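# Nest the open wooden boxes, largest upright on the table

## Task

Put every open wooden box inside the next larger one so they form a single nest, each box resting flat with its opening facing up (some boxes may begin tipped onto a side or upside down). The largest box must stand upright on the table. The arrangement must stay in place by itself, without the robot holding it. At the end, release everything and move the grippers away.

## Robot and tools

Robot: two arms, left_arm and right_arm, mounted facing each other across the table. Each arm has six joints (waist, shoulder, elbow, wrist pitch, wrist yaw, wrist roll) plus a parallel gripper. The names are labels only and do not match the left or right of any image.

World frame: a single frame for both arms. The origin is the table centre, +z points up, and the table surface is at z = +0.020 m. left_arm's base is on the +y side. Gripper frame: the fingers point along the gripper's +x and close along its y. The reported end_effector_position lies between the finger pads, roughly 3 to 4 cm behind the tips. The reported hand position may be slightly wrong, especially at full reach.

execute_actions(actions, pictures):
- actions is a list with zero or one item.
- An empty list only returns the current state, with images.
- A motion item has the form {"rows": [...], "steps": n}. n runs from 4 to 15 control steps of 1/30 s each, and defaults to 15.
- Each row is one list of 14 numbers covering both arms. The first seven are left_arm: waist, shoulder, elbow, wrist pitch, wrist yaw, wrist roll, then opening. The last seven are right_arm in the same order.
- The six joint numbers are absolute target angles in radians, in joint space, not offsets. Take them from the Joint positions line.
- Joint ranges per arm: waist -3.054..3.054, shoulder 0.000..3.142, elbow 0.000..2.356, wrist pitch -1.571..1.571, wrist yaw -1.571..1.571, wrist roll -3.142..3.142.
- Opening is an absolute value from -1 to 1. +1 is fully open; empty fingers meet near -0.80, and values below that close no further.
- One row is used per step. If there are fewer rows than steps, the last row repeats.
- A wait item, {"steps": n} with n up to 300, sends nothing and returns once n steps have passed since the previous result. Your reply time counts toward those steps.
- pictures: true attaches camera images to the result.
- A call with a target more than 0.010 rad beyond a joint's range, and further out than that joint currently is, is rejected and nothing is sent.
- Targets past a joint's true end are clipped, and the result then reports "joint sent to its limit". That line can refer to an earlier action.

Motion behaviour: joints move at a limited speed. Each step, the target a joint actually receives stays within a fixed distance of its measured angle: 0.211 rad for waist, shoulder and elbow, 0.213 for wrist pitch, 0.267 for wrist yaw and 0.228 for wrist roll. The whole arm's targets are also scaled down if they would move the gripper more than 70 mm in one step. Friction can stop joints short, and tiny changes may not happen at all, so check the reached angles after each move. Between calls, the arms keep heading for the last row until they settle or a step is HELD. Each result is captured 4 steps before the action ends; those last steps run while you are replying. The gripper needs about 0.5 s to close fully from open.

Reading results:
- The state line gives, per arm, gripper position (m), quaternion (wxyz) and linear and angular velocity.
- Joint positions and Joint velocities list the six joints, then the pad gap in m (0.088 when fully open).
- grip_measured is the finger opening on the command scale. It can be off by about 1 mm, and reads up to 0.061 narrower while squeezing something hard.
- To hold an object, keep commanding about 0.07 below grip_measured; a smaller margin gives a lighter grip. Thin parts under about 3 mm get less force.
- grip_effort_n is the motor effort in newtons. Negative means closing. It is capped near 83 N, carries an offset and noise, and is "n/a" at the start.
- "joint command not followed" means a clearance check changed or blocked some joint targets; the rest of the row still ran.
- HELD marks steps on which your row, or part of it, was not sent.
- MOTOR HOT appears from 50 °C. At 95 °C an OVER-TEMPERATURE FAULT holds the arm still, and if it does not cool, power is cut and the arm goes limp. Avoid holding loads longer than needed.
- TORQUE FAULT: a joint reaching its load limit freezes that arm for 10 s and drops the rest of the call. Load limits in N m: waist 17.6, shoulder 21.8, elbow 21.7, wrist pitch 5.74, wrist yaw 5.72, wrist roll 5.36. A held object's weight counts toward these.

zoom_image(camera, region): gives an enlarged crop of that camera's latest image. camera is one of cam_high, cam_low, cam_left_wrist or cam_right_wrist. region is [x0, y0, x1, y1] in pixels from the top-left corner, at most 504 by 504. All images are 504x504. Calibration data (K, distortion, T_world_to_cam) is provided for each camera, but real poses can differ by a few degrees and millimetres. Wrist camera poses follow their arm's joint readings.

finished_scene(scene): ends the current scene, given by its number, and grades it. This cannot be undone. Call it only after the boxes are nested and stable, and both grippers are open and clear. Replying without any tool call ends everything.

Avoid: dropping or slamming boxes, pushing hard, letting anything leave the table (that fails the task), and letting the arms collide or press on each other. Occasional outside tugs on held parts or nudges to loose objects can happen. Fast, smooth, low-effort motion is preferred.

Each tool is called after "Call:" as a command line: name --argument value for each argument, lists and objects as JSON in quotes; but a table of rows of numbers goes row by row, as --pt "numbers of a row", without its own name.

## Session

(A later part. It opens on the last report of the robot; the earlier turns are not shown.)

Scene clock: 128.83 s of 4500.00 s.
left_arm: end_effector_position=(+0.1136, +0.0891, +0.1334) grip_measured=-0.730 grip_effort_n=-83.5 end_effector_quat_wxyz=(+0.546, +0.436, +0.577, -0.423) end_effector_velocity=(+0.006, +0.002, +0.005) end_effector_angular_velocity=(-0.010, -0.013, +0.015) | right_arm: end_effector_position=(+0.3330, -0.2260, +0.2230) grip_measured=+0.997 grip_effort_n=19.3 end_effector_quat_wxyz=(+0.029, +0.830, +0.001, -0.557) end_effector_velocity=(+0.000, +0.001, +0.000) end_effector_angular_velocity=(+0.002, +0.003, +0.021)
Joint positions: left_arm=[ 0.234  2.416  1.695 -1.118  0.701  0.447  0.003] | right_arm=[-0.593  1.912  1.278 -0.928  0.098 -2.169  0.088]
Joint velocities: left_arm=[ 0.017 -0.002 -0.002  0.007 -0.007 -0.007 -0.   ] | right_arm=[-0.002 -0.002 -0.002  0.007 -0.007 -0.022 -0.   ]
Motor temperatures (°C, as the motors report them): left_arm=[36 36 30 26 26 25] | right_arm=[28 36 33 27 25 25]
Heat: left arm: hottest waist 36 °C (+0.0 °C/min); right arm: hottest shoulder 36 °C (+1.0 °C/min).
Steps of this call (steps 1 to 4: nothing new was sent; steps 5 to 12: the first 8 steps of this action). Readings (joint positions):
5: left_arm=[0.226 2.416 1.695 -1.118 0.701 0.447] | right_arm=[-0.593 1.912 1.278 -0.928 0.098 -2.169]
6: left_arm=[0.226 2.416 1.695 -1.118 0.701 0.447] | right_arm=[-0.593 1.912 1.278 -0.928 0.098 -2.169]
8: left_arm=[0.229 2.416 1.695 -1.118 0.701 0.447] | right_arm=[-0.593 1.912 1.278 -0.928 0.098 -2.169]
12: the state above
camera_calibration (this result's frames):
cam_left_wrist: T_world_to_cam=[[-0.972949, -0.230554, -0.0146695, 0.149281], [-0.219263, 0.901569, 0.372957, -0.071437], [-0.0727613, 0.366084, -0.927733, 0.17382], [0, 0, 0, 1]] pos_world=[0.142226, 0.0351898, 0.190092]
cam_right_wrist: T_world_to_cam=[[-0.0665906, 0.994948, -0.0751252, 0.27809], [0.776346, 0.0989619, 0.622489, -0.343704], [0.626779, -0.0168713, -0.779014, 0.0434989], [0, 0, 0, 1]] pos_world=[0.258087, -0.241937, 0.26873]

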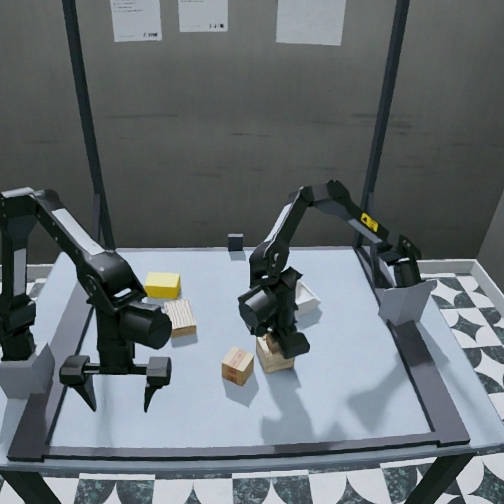

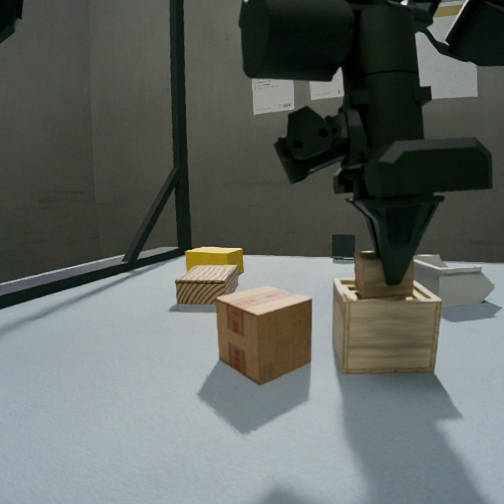

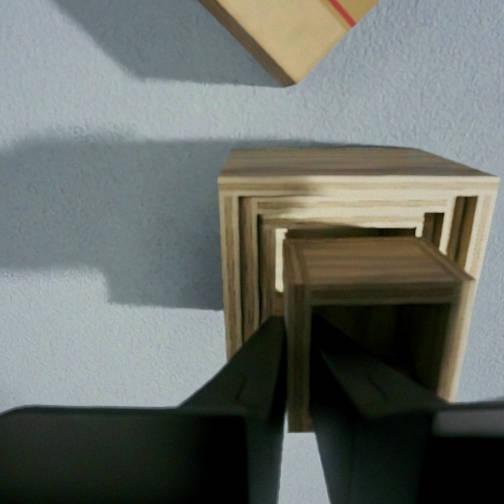

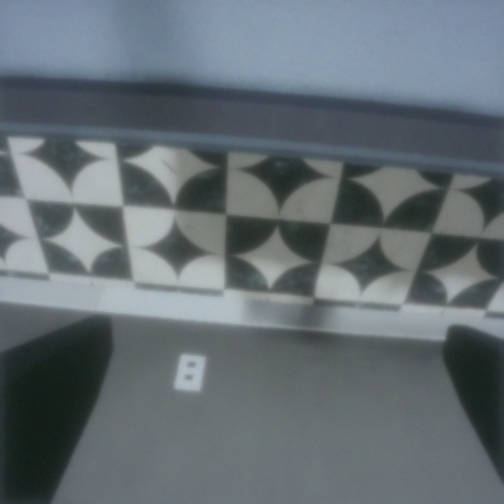

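The cube is a taped carton (distractor). Lower 8 mm.

Call:
execute_actions --actions '[{"rows":[[0.224,2.442,1.687,-1.088,0.701,0.432,-0.9,-0.593,1.912,1.278,-0.928,0.098,-2.169,1]],"steps":15}]' --pictures true

Call:
zoom_image --camera "cam_left_wrist" --region '[200,140,504,340]'

Scene clock: 129.33 s of 4500.00 s.
left_arm: end_effector_position=(+0.1164, +0.0867, +0.1284) grip_measured=-0.730 grip_effort_n=-83.5 end_effector_quat_wxyz=(+0.548, +0.438, +0.573, -0.425) end_effector_velocity=(-0.006, -0.000, -0.006) end_effector_angular_velocity=(+0.014, +0.015, +0.018) | right_arm: end_effector_position=(+0.3330, -0.2260, +0.2230) grip_measured=+0.997 grip_effort_n=19.3 end_effector_quat_wxyz=(+0.029, +0.830, +0.001, -0.557) end_effector_velocity=(-0.003, -0.000, +0.000) end_effector_angular_velocity=(+0.007, +0.020, +0.008)
Joint positions: left_arm=[ 0.227  2.425  1.694 -1.091  0.701  0.436  0.003] | right_arm=[-0.593  1.912  1.278 -0.928  0.098 -2.169  0.088]
Joint velocities: left_arm=[-0.017  0.002 -0.002 -0.007  0.007 -0.022 -0.   ] | right_arm=[-0.002 -0.007 -0.002 -0.007 -0.022 -0.007  0.   ]
Motor temperatures (°C, as the motors report them): left_arm=[36 36 30 26 26 25] | right_arm=[28 36 33 27 25 25]
Heat: left arm: hottest waist 36 °C (+0.0 °C/min); right arm: hottest shoulder 36 °C (+1.0 °C/min).
Steps of this call (steps 1 to 4: the last 4 steps of your previous action; steps 5 to 15: the first 11 steps of this action). Readings (joint positions):
5: left_arm=[0.234 2.416 1.695 -1.117 0.701 0.446] | right_arm=[-0.593 1.912 1.278 -0.928 0.098 -2.169]
6: left_arm=[0.234 2.417 1.695 -1.111 0.701 0.445] | right_arm=[-0.593 1.912 1.278 -0.928 0.098 -2.169]
8: left_arm=[0.231 2.420 1.695 -1.100 0.701 0.441] | right_arm=[-0.593 1.912 1.278 -0.928 0.098 -2.169]
12: left_arm=[0.228 2.425 1.694 -1.093 0.701 0.437] | right_arm=[-0.593 1.912 1.278 -0.928 0.098 -2.169]
15: the state above
camera_calibration (this result's frames):
cam_left_wrist: T_world_to_cam=[[-0.97411, -0.225185, -0.020032, 0.151771], [-0.21672, 0.904905, 0.366304, -0.0664737], [-0.0643593, 0.361162, -0.93028, 0.170062], [0, 0, 0, 1]] pos_world=[0.14438, 0.0329092, 0.185595]
cam_right_wrist: T_world_to_cam=[[-0.0665906, 0.994948, -0.0751252, 0.27809], [0.776346, 0.0989619, 0.622489, -0.343704], [0.626779, -0.0168713, -0.779014, 0.0434989], [0, 0, 0, 1]] pos_world=[0.258087, -0.241937, 0.26873]

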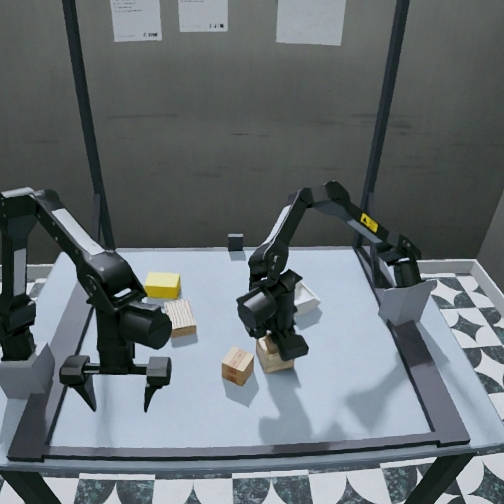

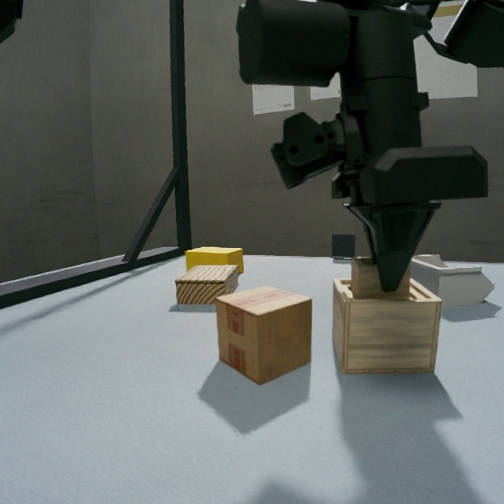

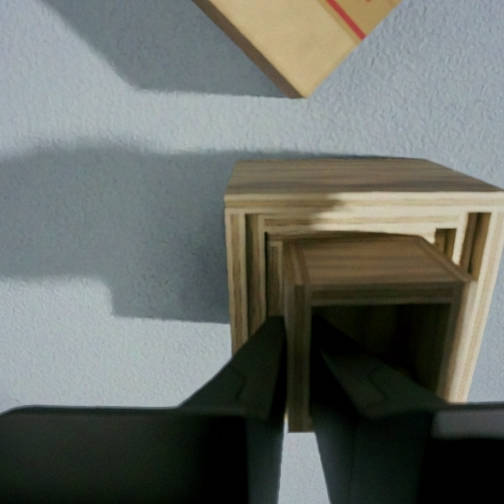

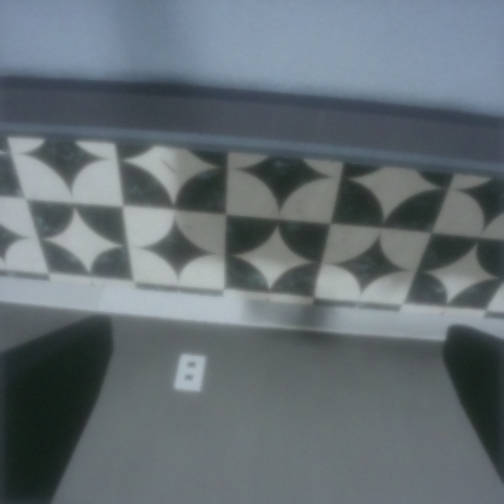

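Region (200, 140, 504, 340) of cam_left_wrist's 504x504 image, scaled by 1.658, with more detail than that image has; it fills the top 332 rows of this view, and the rest is white.

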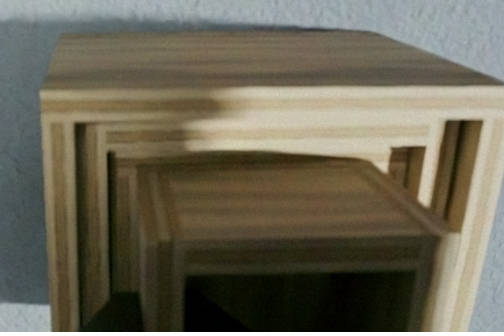

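Call:
execute_actions --actions '[{"rows":[[0.224,2.452,1.684,-1.091,0.701,0.434,-0.9,-0.593,1.912,1.278,-0.928,0.098,-2.169,1]],"steps":15}]' --pictures true

Call:
zoom_image --camera "cam_left_wrist" --region '[200,140,504,340]'

Scene clock: 129.87 s of 4500.00 s.
left_arm: end_effector_position=(+0.1174, +0.0876, +0.1275) grip_measured=-0.730 grip_effort_n=-83.5 end_effector_quat_wxyz=(+0.548, +0.436, +0.575, -0.424) end_effector_velocity=(-0.003, +0.000, -0.000) end_effector_angular_velocity=(+0.001, +0.009, +0.011) | right_arm: end_effector_position=(+0.3330, -0.2260, +0.2230) grip_measured=+0.997 grip_effort_n=18.8 end_effector_quat_wxyz=(+0.029, +0.830, +0.001, -0.557) end_effector_velocity=(-0.000, -0.004, -0.001) end_effector_angular_velocity=(-0.013, +0.013, +0.012)
Joint positions: left_arm=[ 0.229  2.429  1.694 -1.091  0.703  0.435  0.003] | right_arm=[-0.593  1.912  1.278 -0.928  0.098 -2.169  0.088]
Joint velocities: left_arm=[-0.002 -0.002 -0.002 -0.007  0.007 -0.007 -0.   ] | right_arm=[-0.007 -0.002 -0.007 -0.007 -0.007 -0.022 -0.   ]
Motor temperatures (°C, as the motors report them): left_arm=[36 36 30 26 26 25] | right_arm=[28 36 33 27 25 25]
Heat: left arm: hottest waist 36 °C (+0.0 °C/min); right arm: hottest shoulder 36 °C (+1.0 °C/min).
Steps of this call (steps 1 to 4: the last 4 steps of your previous action; step 5: the robot went on to your last target; steps 6 to 16: the first 11 steps of this action). Readings (joint positions):
6: left_arm=[0.227 2.426 1.694 -1.091 0.701 0.435] | right_arm=[-0.593 1.912 1.278 -0.928 0.098 -2.169]
7: left_arm=[0.227 2.428 1.694 -1.091 0.701 0.435] | right_arm=[-0.593 1.912 1.278 -0.928 0.098 -2.169]
9: left_arm=[0.228 2.428 1.694 -1.091 0.701 0.435] | right_arm=[-0.593 1.912 1.278 -0.928 0.098 -2.169]
13: left_arm=[0.229 2.429 1.694 -1.091 0.702 0.435] | right_arm=[-0.593 1.912 1.278 -0.928 0.098 -2.169]
16: the state above
camera_calibration (this result's frames):
cam_left_wrist: T_world_to_cam=[[-0.97304, -0.229981, -0.017377, 0.152867], [-0.220118, 0.903527, 0.367677, -0.0664327], [-0.0688583, 0.361589, -0.929791, 0.169375], [0, 0, 0, 1]] pos_world=[0.145786, 0.033936, 0.184566]
cam_right_wrist: T_world_to_cam=[[-0.0665906, 0.994948, -0.0751252, 0.27809], [0.776346, 0.0989619, 0.622489, -0.343704], [0.626779, -0.0168713, -0.779014, 0.0434989], [0, 0, 0, 1]] pos_world=[0.258087, -0.241937, 0.26873]

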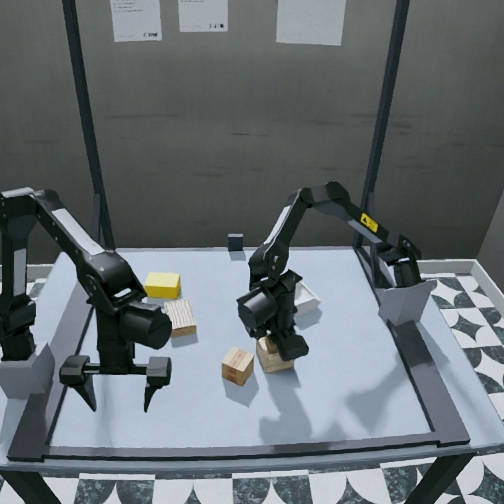

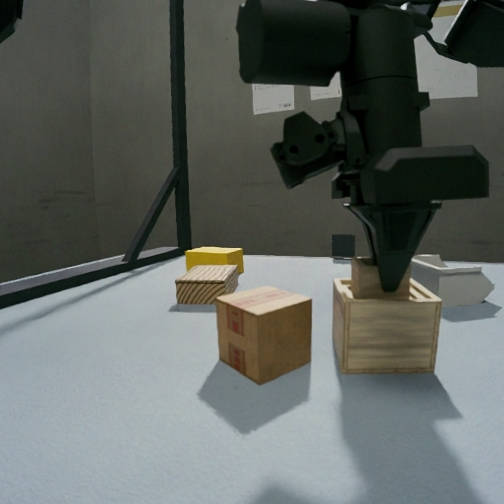

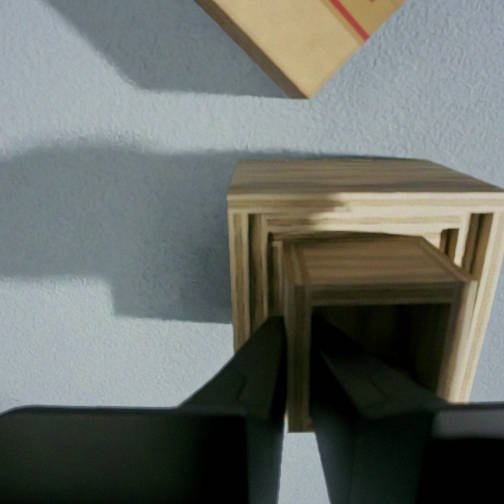

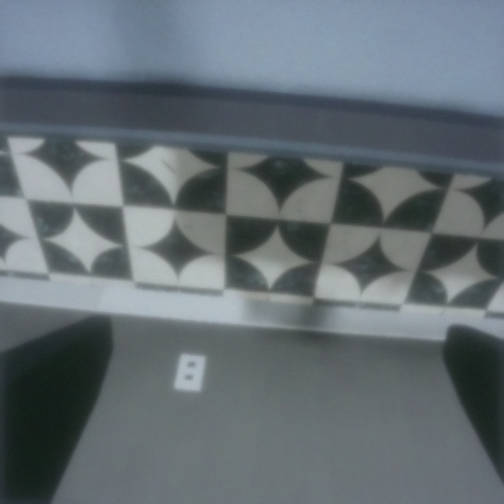

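Region (200, 140, 504, 340) of cam_left_wrist's 504x504 image, scaled by 1.658, with more detail than that image has; it fills the top 332 rows of this view, and the rest is white.

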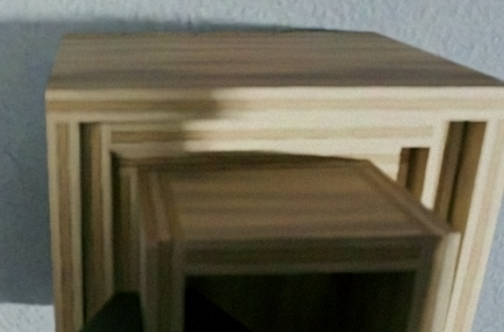

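Call:
execute_actions --actions '[{"rows":[[0.222,2.425,1.694,-1.115,0.701,0.440,-0.9,-0.593,1.912,1.278,-0.928,0.098,-2.169,1]],"steps":15}]' --pictures true

Call:
zoom_image --camera "cam_left_wrist" --region '[200,140,504,340]'

Scene clock: 130.37 s of 4500.00 s.
left_arm: end_effector_position=(+0.1142, +0.0907, +0.1272) grip_measured=-0.730 grip_effort_n=-83.5 end_effector_quat_wxyz=(+0.544, +0.434, +0.584, -0.418) end_effector_velocity=(-0.011, +0.001, -0.008) end_effector_angular_velocity=(+0.028, +0.024, +0.005) | right_arm: end_effector_position=(+0.3330, -0.2260, +0.2230) grip_measured=+0.997 grip_effort_n=18.8 end_effector_quat_wxyz=(+0.029, +0.830, +0.001, -0.557) end_effector_velocity=(+0.001, +0.001, +0.001) end_effector_angular_velocity=(-0.001, -0.010, +0.010)
Joint positions: left_arm=[ 0.227  2.429  1.694 -1.114  0.702  0.437  0.003] | right_arm=[-0.593  1.912  1.278 -0.928  0.098 -2.169  0.088]
Joint velocities: left_arm=[-0.027  0.002 -0.002 -0.022  0.007 -0.007 -0.   ] | right_arm=[ 0.002 -0.002 -0.002  0.007  0.007 -0.007 -0.   ]
Motor temperatures (°C, as the motors report them): left_arm=[36 36 30 26 26 25] | right_arm=[28 36 33 27 25 25]
Heat: left arm: hottest waist 36 °C (+0.0 °C/min); right arm: hottest shoulder 36 °C (+1.0 °C/min).
Steps of this call (steps 1 to 4: the last 4 steps of your previous action; steps 5 to 15: the first 11 steps of this action). Readings (joint positions):
5: left_arm=[0.229 2.429 1.694 -1.092 0.703 0.435] | right_arm=[-0.593 1.912 1.278 -0.928 0.098 -2.169]
6: left_arm=[0.229 2.429 1.694 -1.095 0.703 0.435] | right_arm=[-0.593 1.912 1.278 -0.928 0.098 -2.169]
8: left_arm=[0.229 2.429 1.694 -1.101 0.703 0.435] | right_arm=[-0.593 1.912 1.278 -0.928 0.098 -2.169]
12: left_arm=[0.229 2.429 1.694 -1.108 0.703 0.436] | right_arm=[-0.593 1.912 1.278 -0.928 0.098 -2.169]
15: the state above
camera_calibration (this result's frames):
cam_left_wrist: T_world_to_cam=[[-0.970281, -0.241744, -0.0106925, 0.150389], [-0.22722, 0.895007, 0.38384, -0.070251], [-0.0832214, 0.374863, -0.923338, 0.167383], [0, 0, 0, 1]] pos_world=[0.143887, 0.0364851, 0.183124]
cam_right_wrist: T_world_to_cam=[[-0.0665906, 0.994948, -0.0751252, 0.27809], [0.776346, 0.0989619, 0.622489, -0.343704], [0.626779, -0.0168713, -0.779014, 0.0434989], [0, 0, 0, 1]] pos_world=[0.258087, -0.241937, 0.26873]

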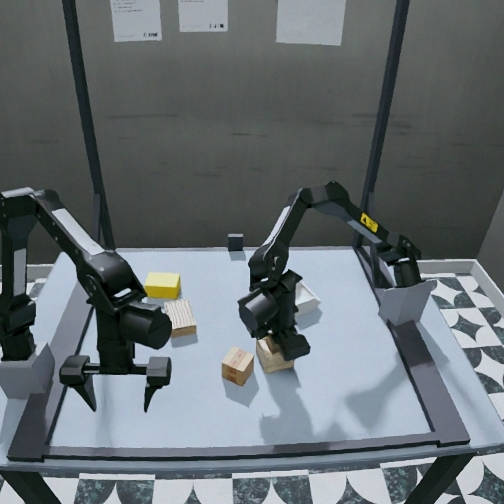

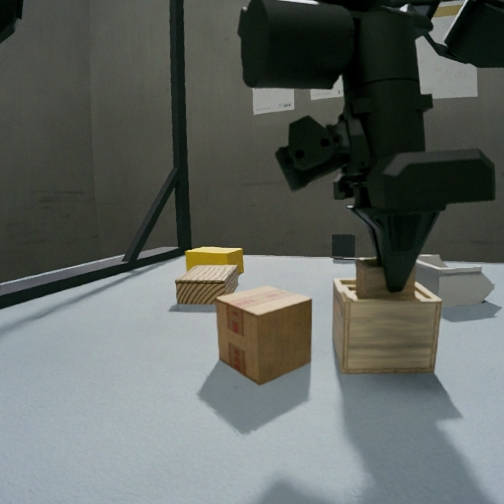

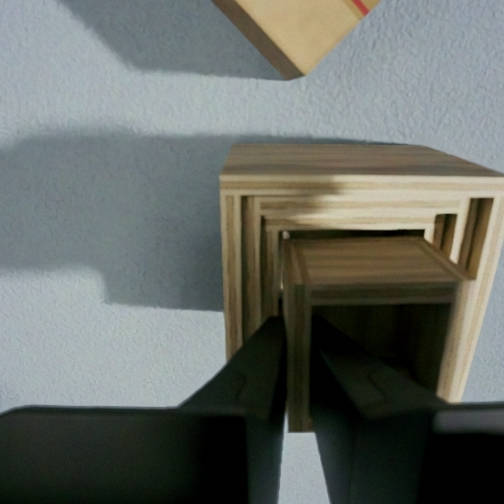

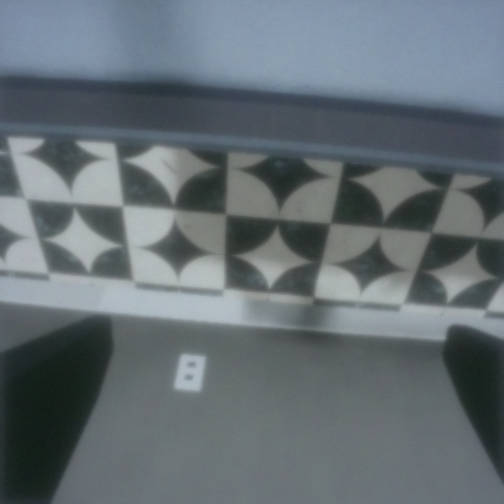

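Region (200, 140, 504, 340) of cam_left_wrist's 504x504 image, scaled by 1.658, with more detail than that image has; it fills the top 332 rows of this view, and the rest is white.

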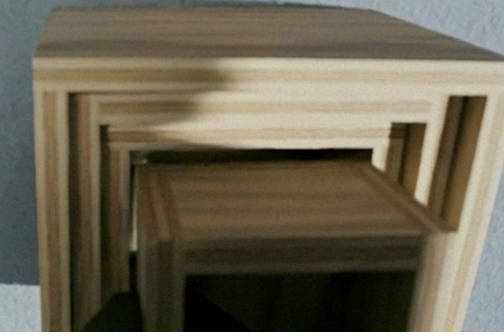

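Call:
execute_actions --actions '[{"rows":[[0.220,2.462,1.680,-1.105,0.701,0.432,-0.9,-0.593,1.912,1.278,-0.928,0.098,-2.169,1]],"steps":15}]' --pictures true

Call:
zoom_image --camera "cam_left_wrist" --region '[200,140,504,340]'

Scene clock: 130.87 s of 4500.00 s.
left_arm: end_effector_position=(+0.1151, +0.0918, +0.1253) grip_measured=-0.730 grip_effort_n=-83.5 end_effector_quat_wxyz=(+0.544, +0.432, +0.586, -0.417) end_effector_velocity=(+0.003, +0.001, -0.001) end_effector_angular_velocity=(-0.008, +0.005, +0.015) | right_arm: end_effector_position=(+0.3330, -0.2260, +0.2230) grip_measured=+0.997 grip_effort_n=19.3 end_effector_quat_wxyz=(+0.029, +0.830, +0.001, -0.557) end_effector_velocity=(-0.001, -0.002, -0.000) end_effector_angular_velocity=(+0.001, +0.010, -0.010)
Joint positions: left_arm=[ 0.227  2.435  1.693 -1.112  0.704  0.435  0.003] | right_arm=[-0.593  1.912  1.278 -0.928  0.098 -2.169  0.088]
Joint velocities: left_arm=[ 0.007  0.007 -0.002  0.007  0.007 -0.007  0.   ] | right_arm=[-0.002 -0.002 -0.002 -0.007 -0.007  0.007 -0.   ]
Motor temperatures (°C, as the motors report them): left_arm=[36 36 30 26 26 25] | right_arm=[28 36 33 27 25 25]
Heat: left arm: hottest waist 36 °C (+0.0 °C/min); right arm: hottest shoulder 36 °C (+1.0 °C/min).
Steps of this call (steps 1 to 4: the last 4 steps of your previous action; steps 5 to 15: the first 11 steps of this action). Readings (joint positions):
5: left_arm=[0.224 2.430 1.694 -1.114 0.701 0.437] | right_arm=[-0.593 1.912 1.278 -0.928 0.098 -2.169]
6: left_arm=[0.224 2.431 1.694 -1.114 0.701 0.437] | right_arm=[-0.593 1.912 1.278 -0.928 0.098 -2.169]
8: left_arm=[0.224 2.432 1.693 -1.114 0.701 0.437] | right_arm=[-0.593 1.912 1.278 -0.928 0.098 -2.169]
12: left_arm=[0.225 2.434 1.693 -1.113 0.703 0.435] | right_arm=[-0.593 1.912 1.278 -0.928 0.098 -2.169]
15: the state above
camera_calibration (this result's frames):
cam_left_wrist: T_world_to_cam=[[-0.96891, -0.247303, -0.0073589, 0.151391], [-0.230821, 0.892827, 0.386757, -0.0700632], [-0.0890759, 0.376431, -0.922152, 0.165673], [0, 0, 0, 1]] pos_world=[0.14527, 0.0376294, 0.180987]
cam_right_wrist: T_world_to_cam=[[-0.0665906, 0.994948, -0.0751252, 0.27809], [0.776346, 0.0989619, 0.622489, -0.343704], [0.626779, -0.0168713, -0.779014, 0.0434989], [0, 0, 0, 1]] pos_world=[0.258087, -0.241937, 0.26873]

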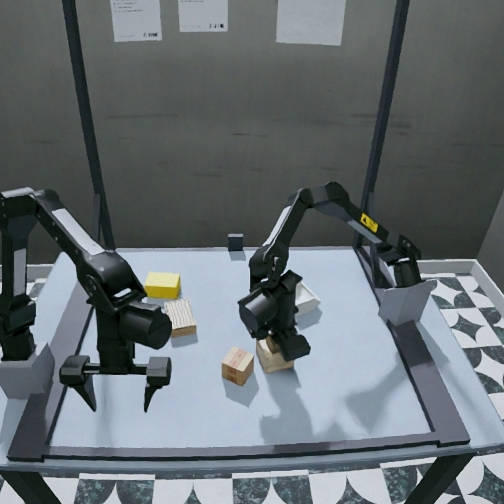

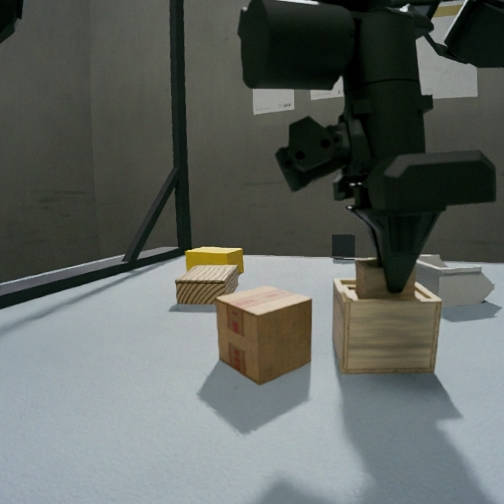

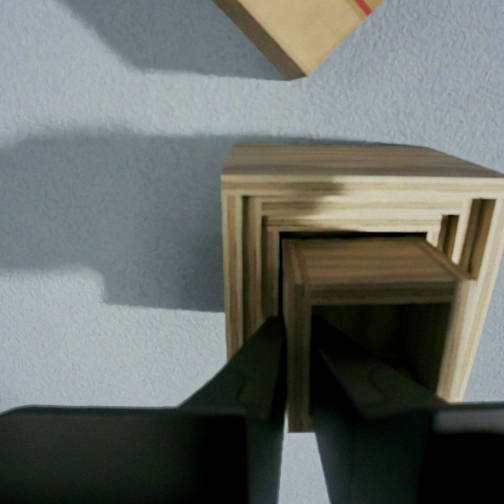

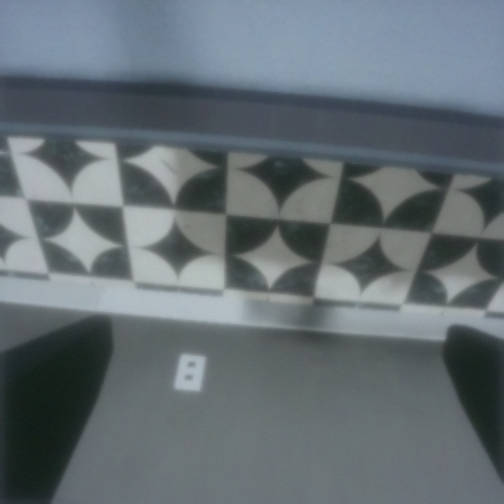

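Region (200, 140, 504, 340) of cam_left_wrist's 504x504 image, scaled by 1.658, with more detail than that image has; it fills the top 332 rows of this view, and the rest is white.

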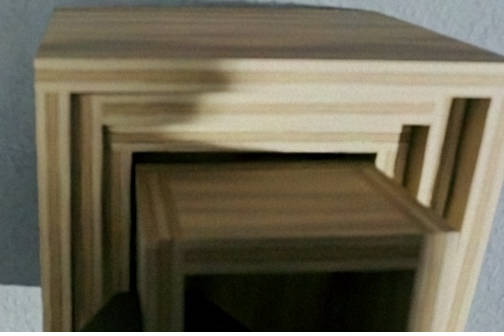

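Call:
execute_actions --actions '[{"rows":[[0.225,2.435,1.693,-1.112,0.703,0.435,-0.64,-0.593,1.912,1.278,-0.928,0.098,-2.169,1]],"steps":15}]'

Call:
execute_actions --actions '[{"rows":[[0.27,2.38,1.72,-1.2,0.703,0.45,-0.64,-0.593,1.912,1.278,-0.928,0.098,-2.169,1]],"steps":15}]' --pictures true

Scene clock: 131.37 s of 4500.00 s.
left_arm: end_effector_position=(+0.1144, +0.0915, +0.1247) grip_measured=-0.657 grip_effort_n=15.6 end_effector_quat_wxyz=(+0.543, +0.432, +0.587, -0.418) end_effector_velocity=(-0.007, -0.000, -0.006) end_effector_angular_velocity=(+0.023, +0.003, -0.005) | right_arm: end_effector_position=(+0.3330, -0.2260, +0.2230) grip_measured=+0.997 grip_effort_n=19.3 end_effector_quat_wxyz=(+0.029, +0.830, +0.001, -0.557) end_effector_velocity=(-0.003, -0.001, -0.001) end_effector_angular_velocity=(+0.008, +0.022, -0.007)
Joint positions: left_arm=[ 0.225  2.436  1.692 -1.112  0.706  0.435  0.007] | right_arm=[-0.593  1.912  1.278 -0.928  0.098 -2.169  0.088]
Joint velocities: left_arm=[-0.022 -0.002 -0.002 -0.007 -0.007 -0.007  0.005] | right_arm=[-0.002 -0.002 -0.002 -0.007 -0.022  0.007 -0.   ]
Motor temperatures (°C, as the motors report them): left_arm=[36 36 30 26 26 25] | right_arm=[28 36 33 27 25 25]
Heat: left arm: hottest waist 36 °C (+0.0 °C/min); right arm: hottest shoulder 36 °C (+1.0 °C/min).
Steps of this call (steps 1 to 4: the last 4 steps of your previous action; steps 5 to 15: the first 11 steps of this action). Readings (joint positions):
5: left_arm=[0.227 2.436 1.692 -1.112 0.704 0.435] | right_arm=[-0.593 1.912 1.278 -0.928 0.098 -2.169]
6: left_arm=[0.227 2.436 1.692 -1.112 0.705 0.435] | right_arm=[-0.593 1.912 1.278 -0.928 0.098 -2.169]
8: left_arm=[0.228 2.436 1.692 -1.112 0.706 0.435] | right_arm=[-0.593 1.912 1.278 -0.928 0.098 -2.169]
12: left_arm=[0.227 2.436 1.692 -1.112 0.706 0.435] | right_arm=[-0.593 1.912 1.278 -0.928 0.098 -2.169]
15: the state above

Scene clock: 131.87 s of 4500.00 s.
left_arm: end_effector_position=(+0.1097, +0.0926, +0.1533) grip_measured=-0.643 grip_effort_n=15.6 end_effector_quat_wxyz=(+0.553, +0.419, +0.589, -0.414) end_effector_velocity=(-0.009, -0.001, +0.006) end_effector_angular_velocity=(+0.014, +0.000, -0.008) | right_arm: end_effector_position=(+0.3330, -0.2260, +0.2230) grip_measured=+0.997 grip_effort_n=19.3 end_effector_quat_wxyz=(+0.029, +0.830, +0.001, -0.557) end_effector_velocity=(-0.003, -0.004, +0.001) end_effector_angular_velocity=(-0.012, +0.015, +0.002)
Joint positions: left_arm=[ 0.267  2.392  1.714 -1.193  0.706  0.446  0.007] | right_arm=[-0.593  1.912  1.278 -0.928  0.098 -2.169  0.088]
Joint velocities: left_arm=[-0.007 -0.022  0.007 -0.037 -0.007  0.007  0.   ] | right_arm=[-0.002 -0.007 -0.002 -0.022 -0.007 -0.007 -0.   ]
Motor temperatures (°C, as the motors report them): left_arm=[36 36 30 26 26 25] | right_arm=[28 36 33 27 25 25]
Heat: left arm: hottest waist 36 °C (+0.0 °C/min); right arm: hottest shoulder 36 °C (+1.0 °C/min).
Steps of this call (steps 1 to 4: the last 4 steps of your previous action; steps 5 to 15: the first 11 steps of this action). Readings (joint positions):
5: left_arm=[0.225 2.435 1.694 -1.118 0.706 0.435] | right_arm=[-0.593 1.912 1.278 -0.928 0.098 -2.169]
6: left_arm=[0.228 2.433 1.697 -1.138 0.706 0.437] | right_arm=[-0.593 1.912 1.278 -0.928 0.098 -2.169]
8: left_arm=[0.241 2.422 1.699 -1.167 0.706 0.441] | right_arm=[-0.593 1.912 1.278 -0.928 0.098 -2.169]
12: left_arm=[0.264 2.400 1.710 -1.186 0.706 0.445] | right_arm=[-0.593 1.912 1.278 -0.928 0.098 -2.169]
15: the state above
camera_calibration (this result's frames):
cam_left_wrist: T_world_to_cam=[[-0.96136, -0.275284, -0.00243627, 0.147664], [-0.256544, 0.892634, 0.370661, -0.0775892], [-0.0998625, 0.356964, -0.928765, 0.194721], [0, 0, 0, 1]] pos_world=[0.141499, 0.0404, 0.209969]
cam_right_wrist: T_world_to_cam=[[-0.0665906, 0.994948, -0.0751252, 0.27809], [0.776346, 0.0989619, 0.622489, -0.343704], [0.626779, -0.0168713, -0.779014, 0.0434989], [0, 0, 0, 1]] pos_world=[0.258087, -0.241937, 0.26873]

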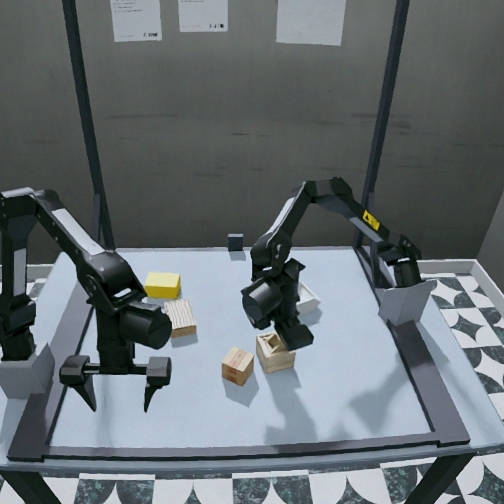

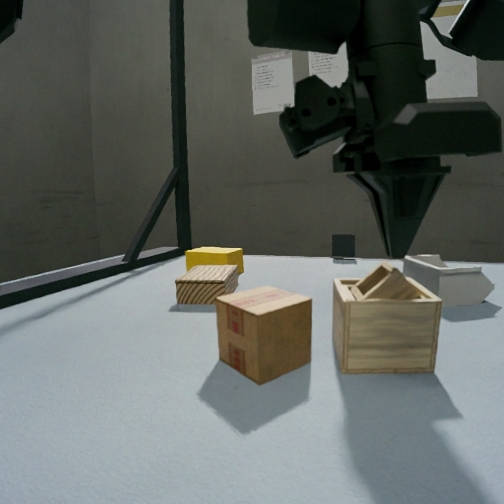

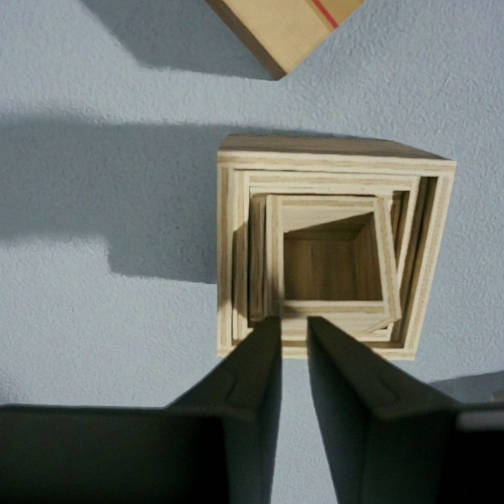

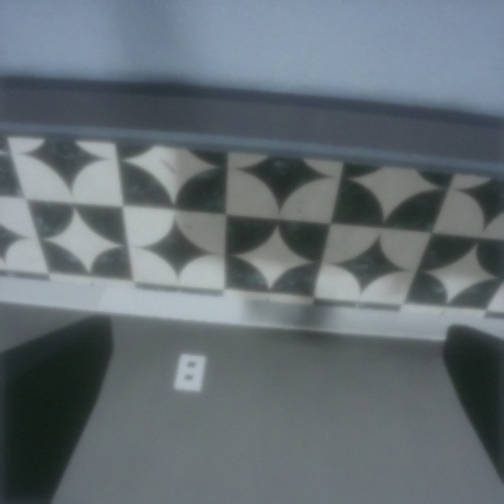

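Call:
execute_actions --actions '[{"rows":[[0.245,2.355,1.655,-1.17,0.703,1.95,-0.45,-0.593,1.912,1.278,-0.928,0.098,-2.169,1]],"steps":15}]'

Call:
execute_actions --actions '[{"rows":[[0.245,2.355,1.655,-1.17,0.703,1.95,-0.45,-0.593,1.912,1.278,-0.928,0.098,-2.169,1]],"steps":15}]' --pictures true

Scene clock: 132.57 s of 4500.00 s.
left_arm: end_effector_position=(+0.1008, +0.0985, +0.1449) grip_measured=-0.464 grip_effort_n=15.1 end_effector_quat_wxyz=(+0.418, +0.551, +0.468, -0.550) end_effector_velocity=(-0.001, +0.002, -0.001) end_effector_angular_velocity=(-0.063, +0.070, -1.435) | right_arm: end_effector_position=(+0.3330, -0.2260, +0.2230) grip_measured=+0.997 grip_effort_n=19.8 end_effector_quat_wxyz=(+0.029, +0.830, +0.001, -0.557) end_effector_velocity=(+0.002, -0.000, +0.001) end_effector_angular_velocity=(+0.006, -0.010, -0.009)
Joint positions: left_arm=[ 0.246  2.37   1.664 -1.174  0.703  0.963  0.016] | right_arm=[-0.593  1.912  1.278 -0.928  0.098 -2.169  0.088]
Joint velocities: left_arm=[-0.002 -0.017 -0.027  0.022 -0.007  1.429  0.004] | right_arm=[-0.002 -0.002 -0.002  0.007  0.007  0.007 -0.   ]
Motor temperatures (°C, as the motors report them): left_arm=[36 36 30 26 26 25] | right_arm=[28 36 33 27 25 25]
Heat: left arm: hottest waist 36 °C (+1.0 °C/min); right arm: hottest shoulder 36 °C (+1.0 °C/min).
Steps of this call (steps 1 to 4: the last 4 steps of your previous action; steps 5 to 10: the robot went on to your last target; steps 11 to 21: the first 11 steps of this action). Readings (joint positions):
11: left_arm=[0.267 2.391 1.710 -1.196 0.706 0.472] | right_arm=[-0.593 1.912 1.278 -0.928 0.098 -2.169]
12: left_arm=[0.266 2.387 1.701 -1.189 0.706 0.526] | right_arm=[-0.593 1.912 1.278 -0.928 0.098 -2.169]
14: left_arm=[0.259 2.378 1.684 -1.185 0.706 0.623] | right_arm=[-0.593 1.912 1.278 -0.928 0.098 -2.169]
18: left_arm=[0.246 2.373 1.668 -1.176 0.705 0.818] | right_arm=[-0.593 1.912 1.278 -0.928 0.098 -2.169]
21: the state above

Scene clock: 133.07 s of 4500.00 s.
left_arm: end_effector_position=(+0.1014, +0.0997, +0.1451) grip_measured=-0.453 grip_effort_n=16.0 end_effector_quat_wxyz=(+0.195, +0.664, +0.243, -0.680) end_effector_velocity=(-0.001, +0.002, -0.000) end_effector_angular_velocity=(-0.049, +0.081, -1.423) | right_arm: end_effector_position=(+0.3330, -0.2260, +0.2230) grip_measured=+0.997 grip_effort_n=18.8 end_effector_quat_wxyz=(+0.029, +0.830, +0.001, -0.557) end_effector_velocity=(-0.000, +0.001, -0.000) end_effector_angular_velocity=(+0.016, +0.015, +0.005)
Joint positions: left_arm=[ 0.248  2.369  1.66  -1.172  0.699  1.69   0.017] | right_arm=[-0.593  1.912  1.278 -0.928  0.098 -2.169  0.088]
Joint velocities: left_arm=[-0.002 -0.002 -0.002 -0.007 -0.007  1.429  0.   ] | right_arm=[-0.007 -0.002 -0.002  0.007 -0.022 -0.007 -0.   ]
Motor temperatures (°C, as the motors report them): left_arm=[36 36 30 26 26 25] | right_arm=[28 36 33 27 25 25]
Heat: left arm: hottest waist 36 °C (+1.0 °C/min); right arm: hottest shoulder 36 °C (+1.0 °C/min).
Steps of this call (steps 1 to 4: the last 4 steps of your previous action; steps 5 to 15: the first 11 steps of this action). Readings (joint positions):
5: left_arm=[0.247 2.370 1.662 -1.173 0.703 1.206] | right_arm=[-0.593 1.912 1.278 -0.928 0.098 -2.169]
6: left_arm=[0.247 2.369 1.661 -1.172 0.703 1.254] | right_arm=[-0.593 1.912 1.278 -0.928 0.098 -2.169]
8: left_arm=[0.247 2.369 1.661 -1.172 0.701 1.351] | right_arm=[-0.593 1.912 1.278 -0.928 0.098 -2.169]
12: left_arm=[0.248 2.369 1.660 -1.172 0.699 1.545] | right_arm=[-0.593 1.912 1.278 -0.928 0.098 -2.169]
15: the state above
camera_calibration (this result's frames):
cam_left_wrist: T_world_to_cam=[[-0.562774, 0.825497, 0.0428924, -0.015127], [0.788449, 0.520485, 0.327786, -0.145635], [0.248262, 0.218288, -0.943778, 0.164427], [0, 0, 0, 1]] pos_world=[0.0654918, 0.0523958, 0.203568]
cam_right_wrist: T_world_to_cam=[[-0.0665906, 0.994948, -0.0751252, 0.27809], [0.776346, 0.0989619, 0.622489, -0.343704], [0.626779, -0.0168713, -0.779014, 0.0434989], [0, 0, 0, 1]] pos_world=[0.258087, -0.241937, 0.26873]

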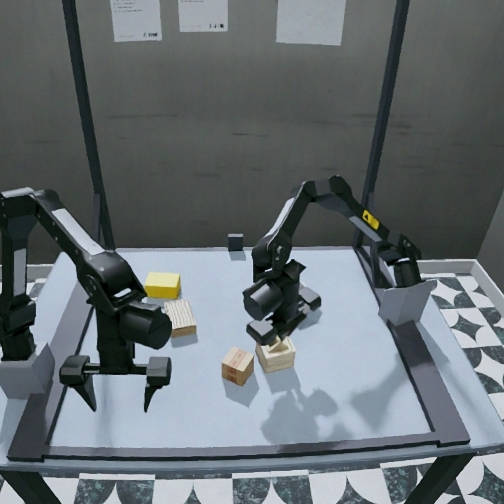

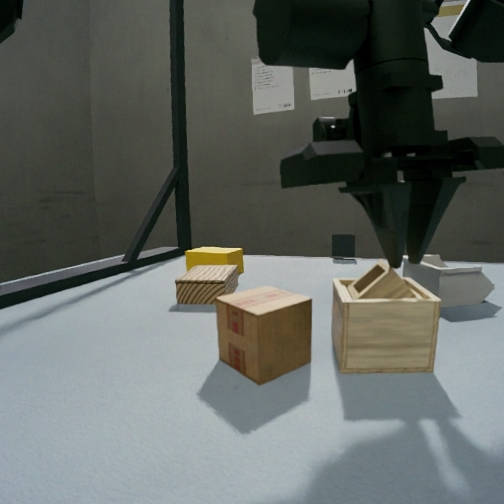

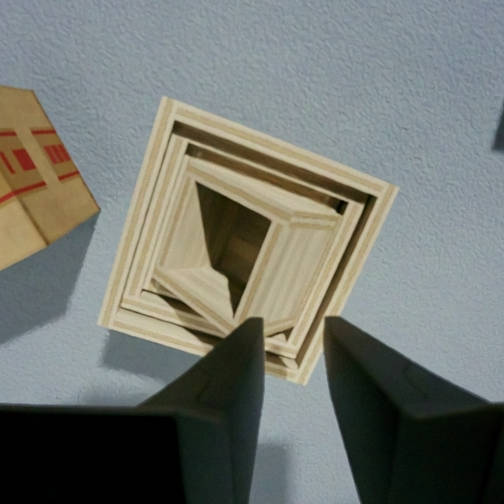

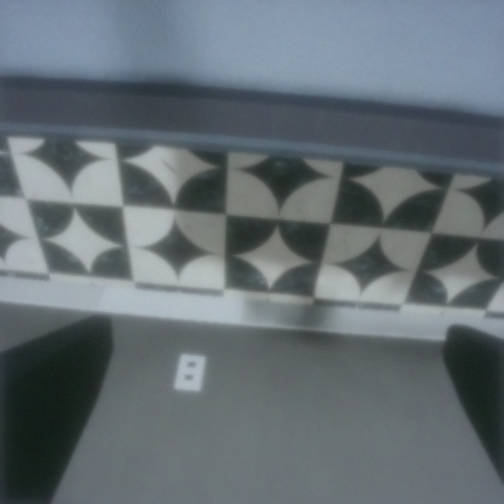

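Call:
execute_actions --actions '[{"rows":[[0.222,2.425,1.755,-1.21,0.703,1.95,-0.3,-0.593,1.912,1.278,-0.928,0.098,-2.169,1]],"steps":15}]' --pictures true

Scene clock: 133.67 s of 4500.00 s.
left_arm: end_effector_position=(+0.1016, +0.0869, +0.1450) grip_measured=-0.312 grip_effort_n=18.4 end_effector_quat_wxyz=(+0.100, +0.685, +0.152, -0.705) end_effector_velocity=(+0.004, +0.001, -0.002) end_effector_angular_velocity=(+0.026, -0.006, -0.014) | right_arm: end_effector_position=(+0.3330, -0.2260, +0.2230) grip_measured=+0.997 grip_effort_n=19.3 end_effector_quat_wxyz=(+0.029, +0.830, +0.001, -0.557) end_effector_velocity=(-0.003, -0.004, +0.001) end_effector_angular_velocity=(-0.007, +0.015, -0.012)
Joint positions: left_arm=[ 0.231  2.405  1.742 -1.212  0.697  1.945  0.024] | right_arm=[-0.593  1.912  1.278 -0.928  0.098 -2.169  0.088]
Joint velocities: left_arm=[-0.002  0.022  0.027 -0.022 -0.022  0.022  0.003] | right_arm=[-0.002 -0.007 -0.002 -0.022 -0.007  0.007 -0.   ]
Motor temperatures (°C, as the motors report them): left_arm=[36 36 30 25 26 25] | right_arm=[28 36 33 27 25 25]
Heat: left arm: hottest waist 36 °C (+1.0 °C/min); right arm: hottest shoulder 36 °C (+1.0 °C/min).
Steps of this call (steps 1 to 4: the last 4 steps of your previous action; steps 5 to 7: the robot went on to your last target; steps 8 to 18: the first 11 steps of this action). Readings (joint positions):
8: left_arm=[0.247 2.371 1.665 -1.177 0.699 1.916] | right_arm=[-0.593 1.912 1.278 -0.928 0.098 -2.169]
9: left_arm=[0.246 2.378 1.681 -1.189 0.698 1.923] | right_arm=[-0.593 1.912 1.278 -0.928 0.098 -2.169]
11: left_arm=[0.240 2.390 1.709 -1.193 0.698 1.933] | right_arm=[-0.593 1.912 1.278 -0.928 0.098 -2.169]
15: left_arm=[0.231 2.402 1.736 -1.206 0.697 1.942] | right_arm=[-0.593 1.912 1.278 -0.928 0.098 -2.169]
18: the state above
camera_calibration (this result's frames):
cam_left_wrist: T_world_to_cam=[[-0.321674, 0.945638, 0.0479013, -0.0401996], [0.903607, 0.291476, 0.313903, -0.128877], [0.282877, 0.144259, -0.948246, 0.170632], [0, 0, 0, 1]] pos_world=[0.0552549, 0.0509636, 0.204182]
cam_right_wrist: T_world_to_cam=[[-0.0665906, 0.994948, -0.0751252, 0.27809], [0.776346, 0.0989619, 0.622489, -0.343704], [0.626779, -0.0168713, -0.779014, 0.0434989], [0, 0, 0, 1]] pos_world=[0.258087, -0.241937, 0.26873]

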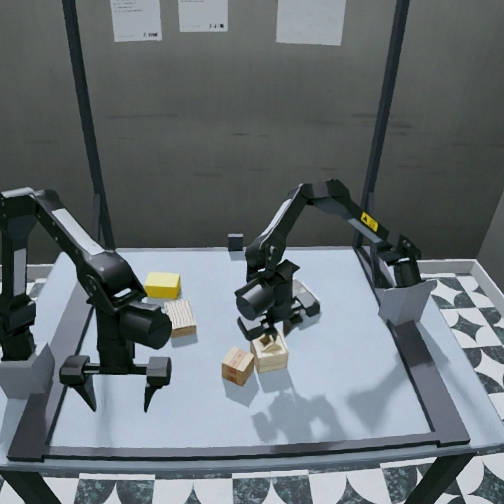

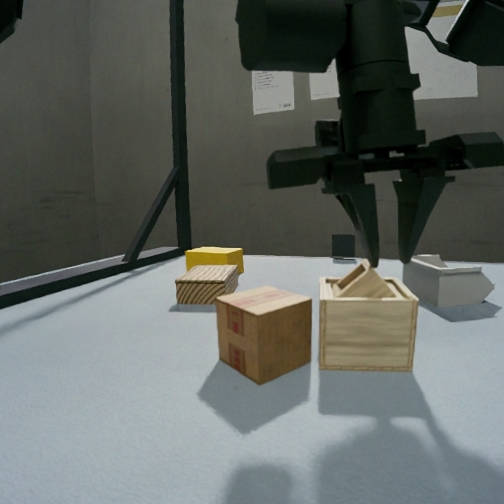

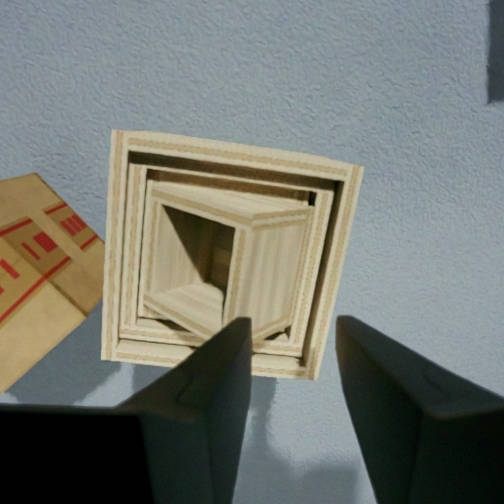

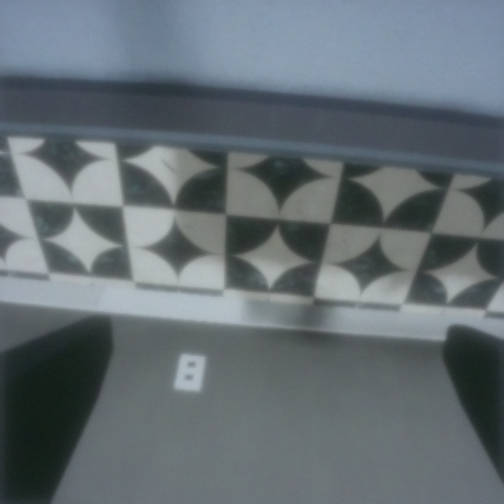

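Call:
execute_actions --actions '[{"rows":[[0.244,2.475,1.84,-1.245,0.703,1.95,-0.3,-0.593,1.912,1.278,-0.928,0.098,-2.169,1]],"steps":15}]' --pictures true

Scene clock: 134.23 s of 4500.00 s.
left_arm: end_effector_position=(+0.1126, +0.0786, +0.1470) grip_measured=-0.303 grip_effort_n=17.0 end_effector_quat_wxyz=(+0.105, +0.685, +0.152, -0.705) end_effector_velocity=(+0.002, -0.009, +0.004) end_effector_angular_velocity=(-0.019, -0.006, -0.005) | right_arm: end_effector_position=(+0.3330, -0.2260, +0.2230) grip_measured=+0.997 grip_effort_n=19.8 end_effector_quat_wxyz=(+0.029, +0.830, +0.001, -0.557) end_effector_velocity=(-0.001, -0.004, +0.001) end_effector_angular_velocity=(-0.011, +0.015, -0.003)
Joint positions: left_arm=[ 0.242  2.459  1.826 -1.245  0.699  1.947  0.024] | right_arm=[-0.593  1.912  1.278 -0.928  0.098 -2.169  0.088]
Joint velocities: left_arm=[ 0.002  0.012  0.042 -0.007  0.007 -0.007 -0.   ] | right_arm=[-0.007 -0.002  0.002 -0.022 -0.007 -0.007 -0.   ]
Motor temperatures (°C, as the motors report them): left_arm=[36 36 30 25 26 25] | right_arm=[28 36 33 27 25 25]
Heat: left arm: hottest waist 36 °C (+1.0 °C/min); right arm: hottest shoulder 36 °C (+1.0 °C/min).
Steps of this call (steps 1 to 4: the last 4 steps of your previous action; steps 5 to 6: the robot went on to your last target; steps 7 to 17: the first 11 steps of this action). Readings (joint positions):
7: left_arm=[0.232 2.412 1.752 -1.222 0.697 1.947] | right_arm=[-0.593 1.912 1.278 -0.928 0.098 -2.169]
8: left_arm=[0.233 2.422 1.770 -1.233 0.698 1.947] | right_arm=[-0.593 1.912 1.278 -0.928 0.098 -2.169]
10: left_arm=[0.237 2.440 1.800 -1.231 0.699 1.947] | right_arm=[-0.593 1.912 1.278 -0.928 0.098 -2.169]
14: left_arm=[0.241 2.456 1.820 -1.243 0.699 1.947] | right_arm=[-0.593 1.912 1.278 -0.928 0.098 -2.169]
17: the state above
camera_calibration (this result's frames):
cam_left_wrist: T_world_to_cam=[[-0.328264, 0.943651, 0.0420103, -0.0271254], [0.901523, 0.299713, 0.312136, -0.1372], [0.281957, 0.140336, -0.949108, 0.171165], [0, 0, 0, 1]] pos_world=[0.0665237, 0.042697, 0.206419]
cam_right_wrist: T_world_to_cam=[[-0.0665906, 0.994948, -0.0751252, 0.27809], [0.776346, 0.0989619, 0.622489, -0.343704], [0.626779, -0.0168713, -0.779014, 0.0434989], [0, 0, 0, 1]] pos_world=[0.258087, -0.241937, 0.26873]

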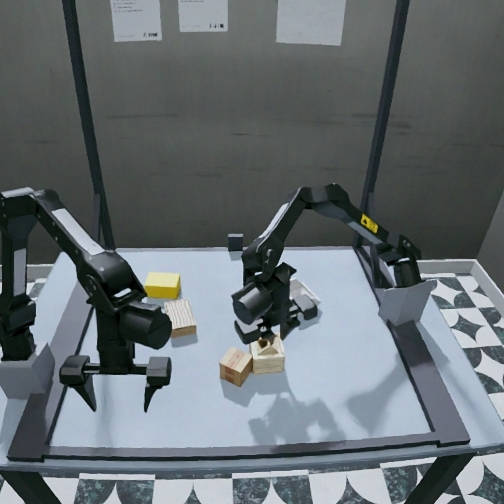

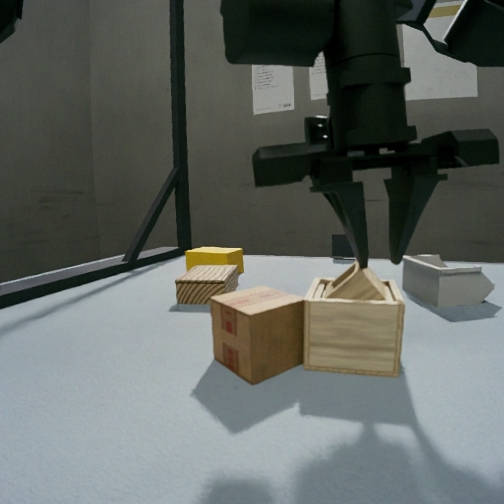

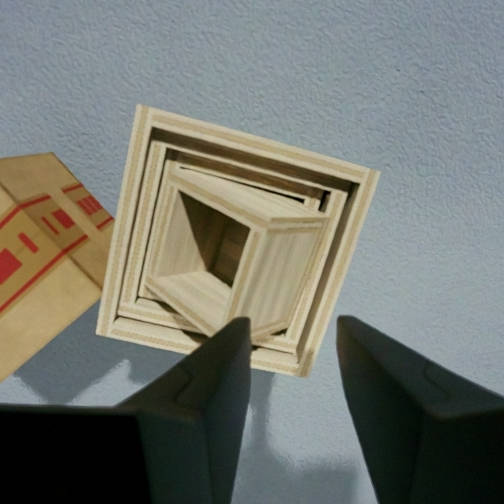

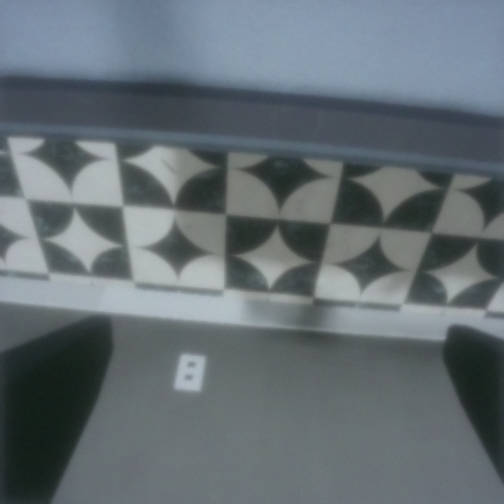

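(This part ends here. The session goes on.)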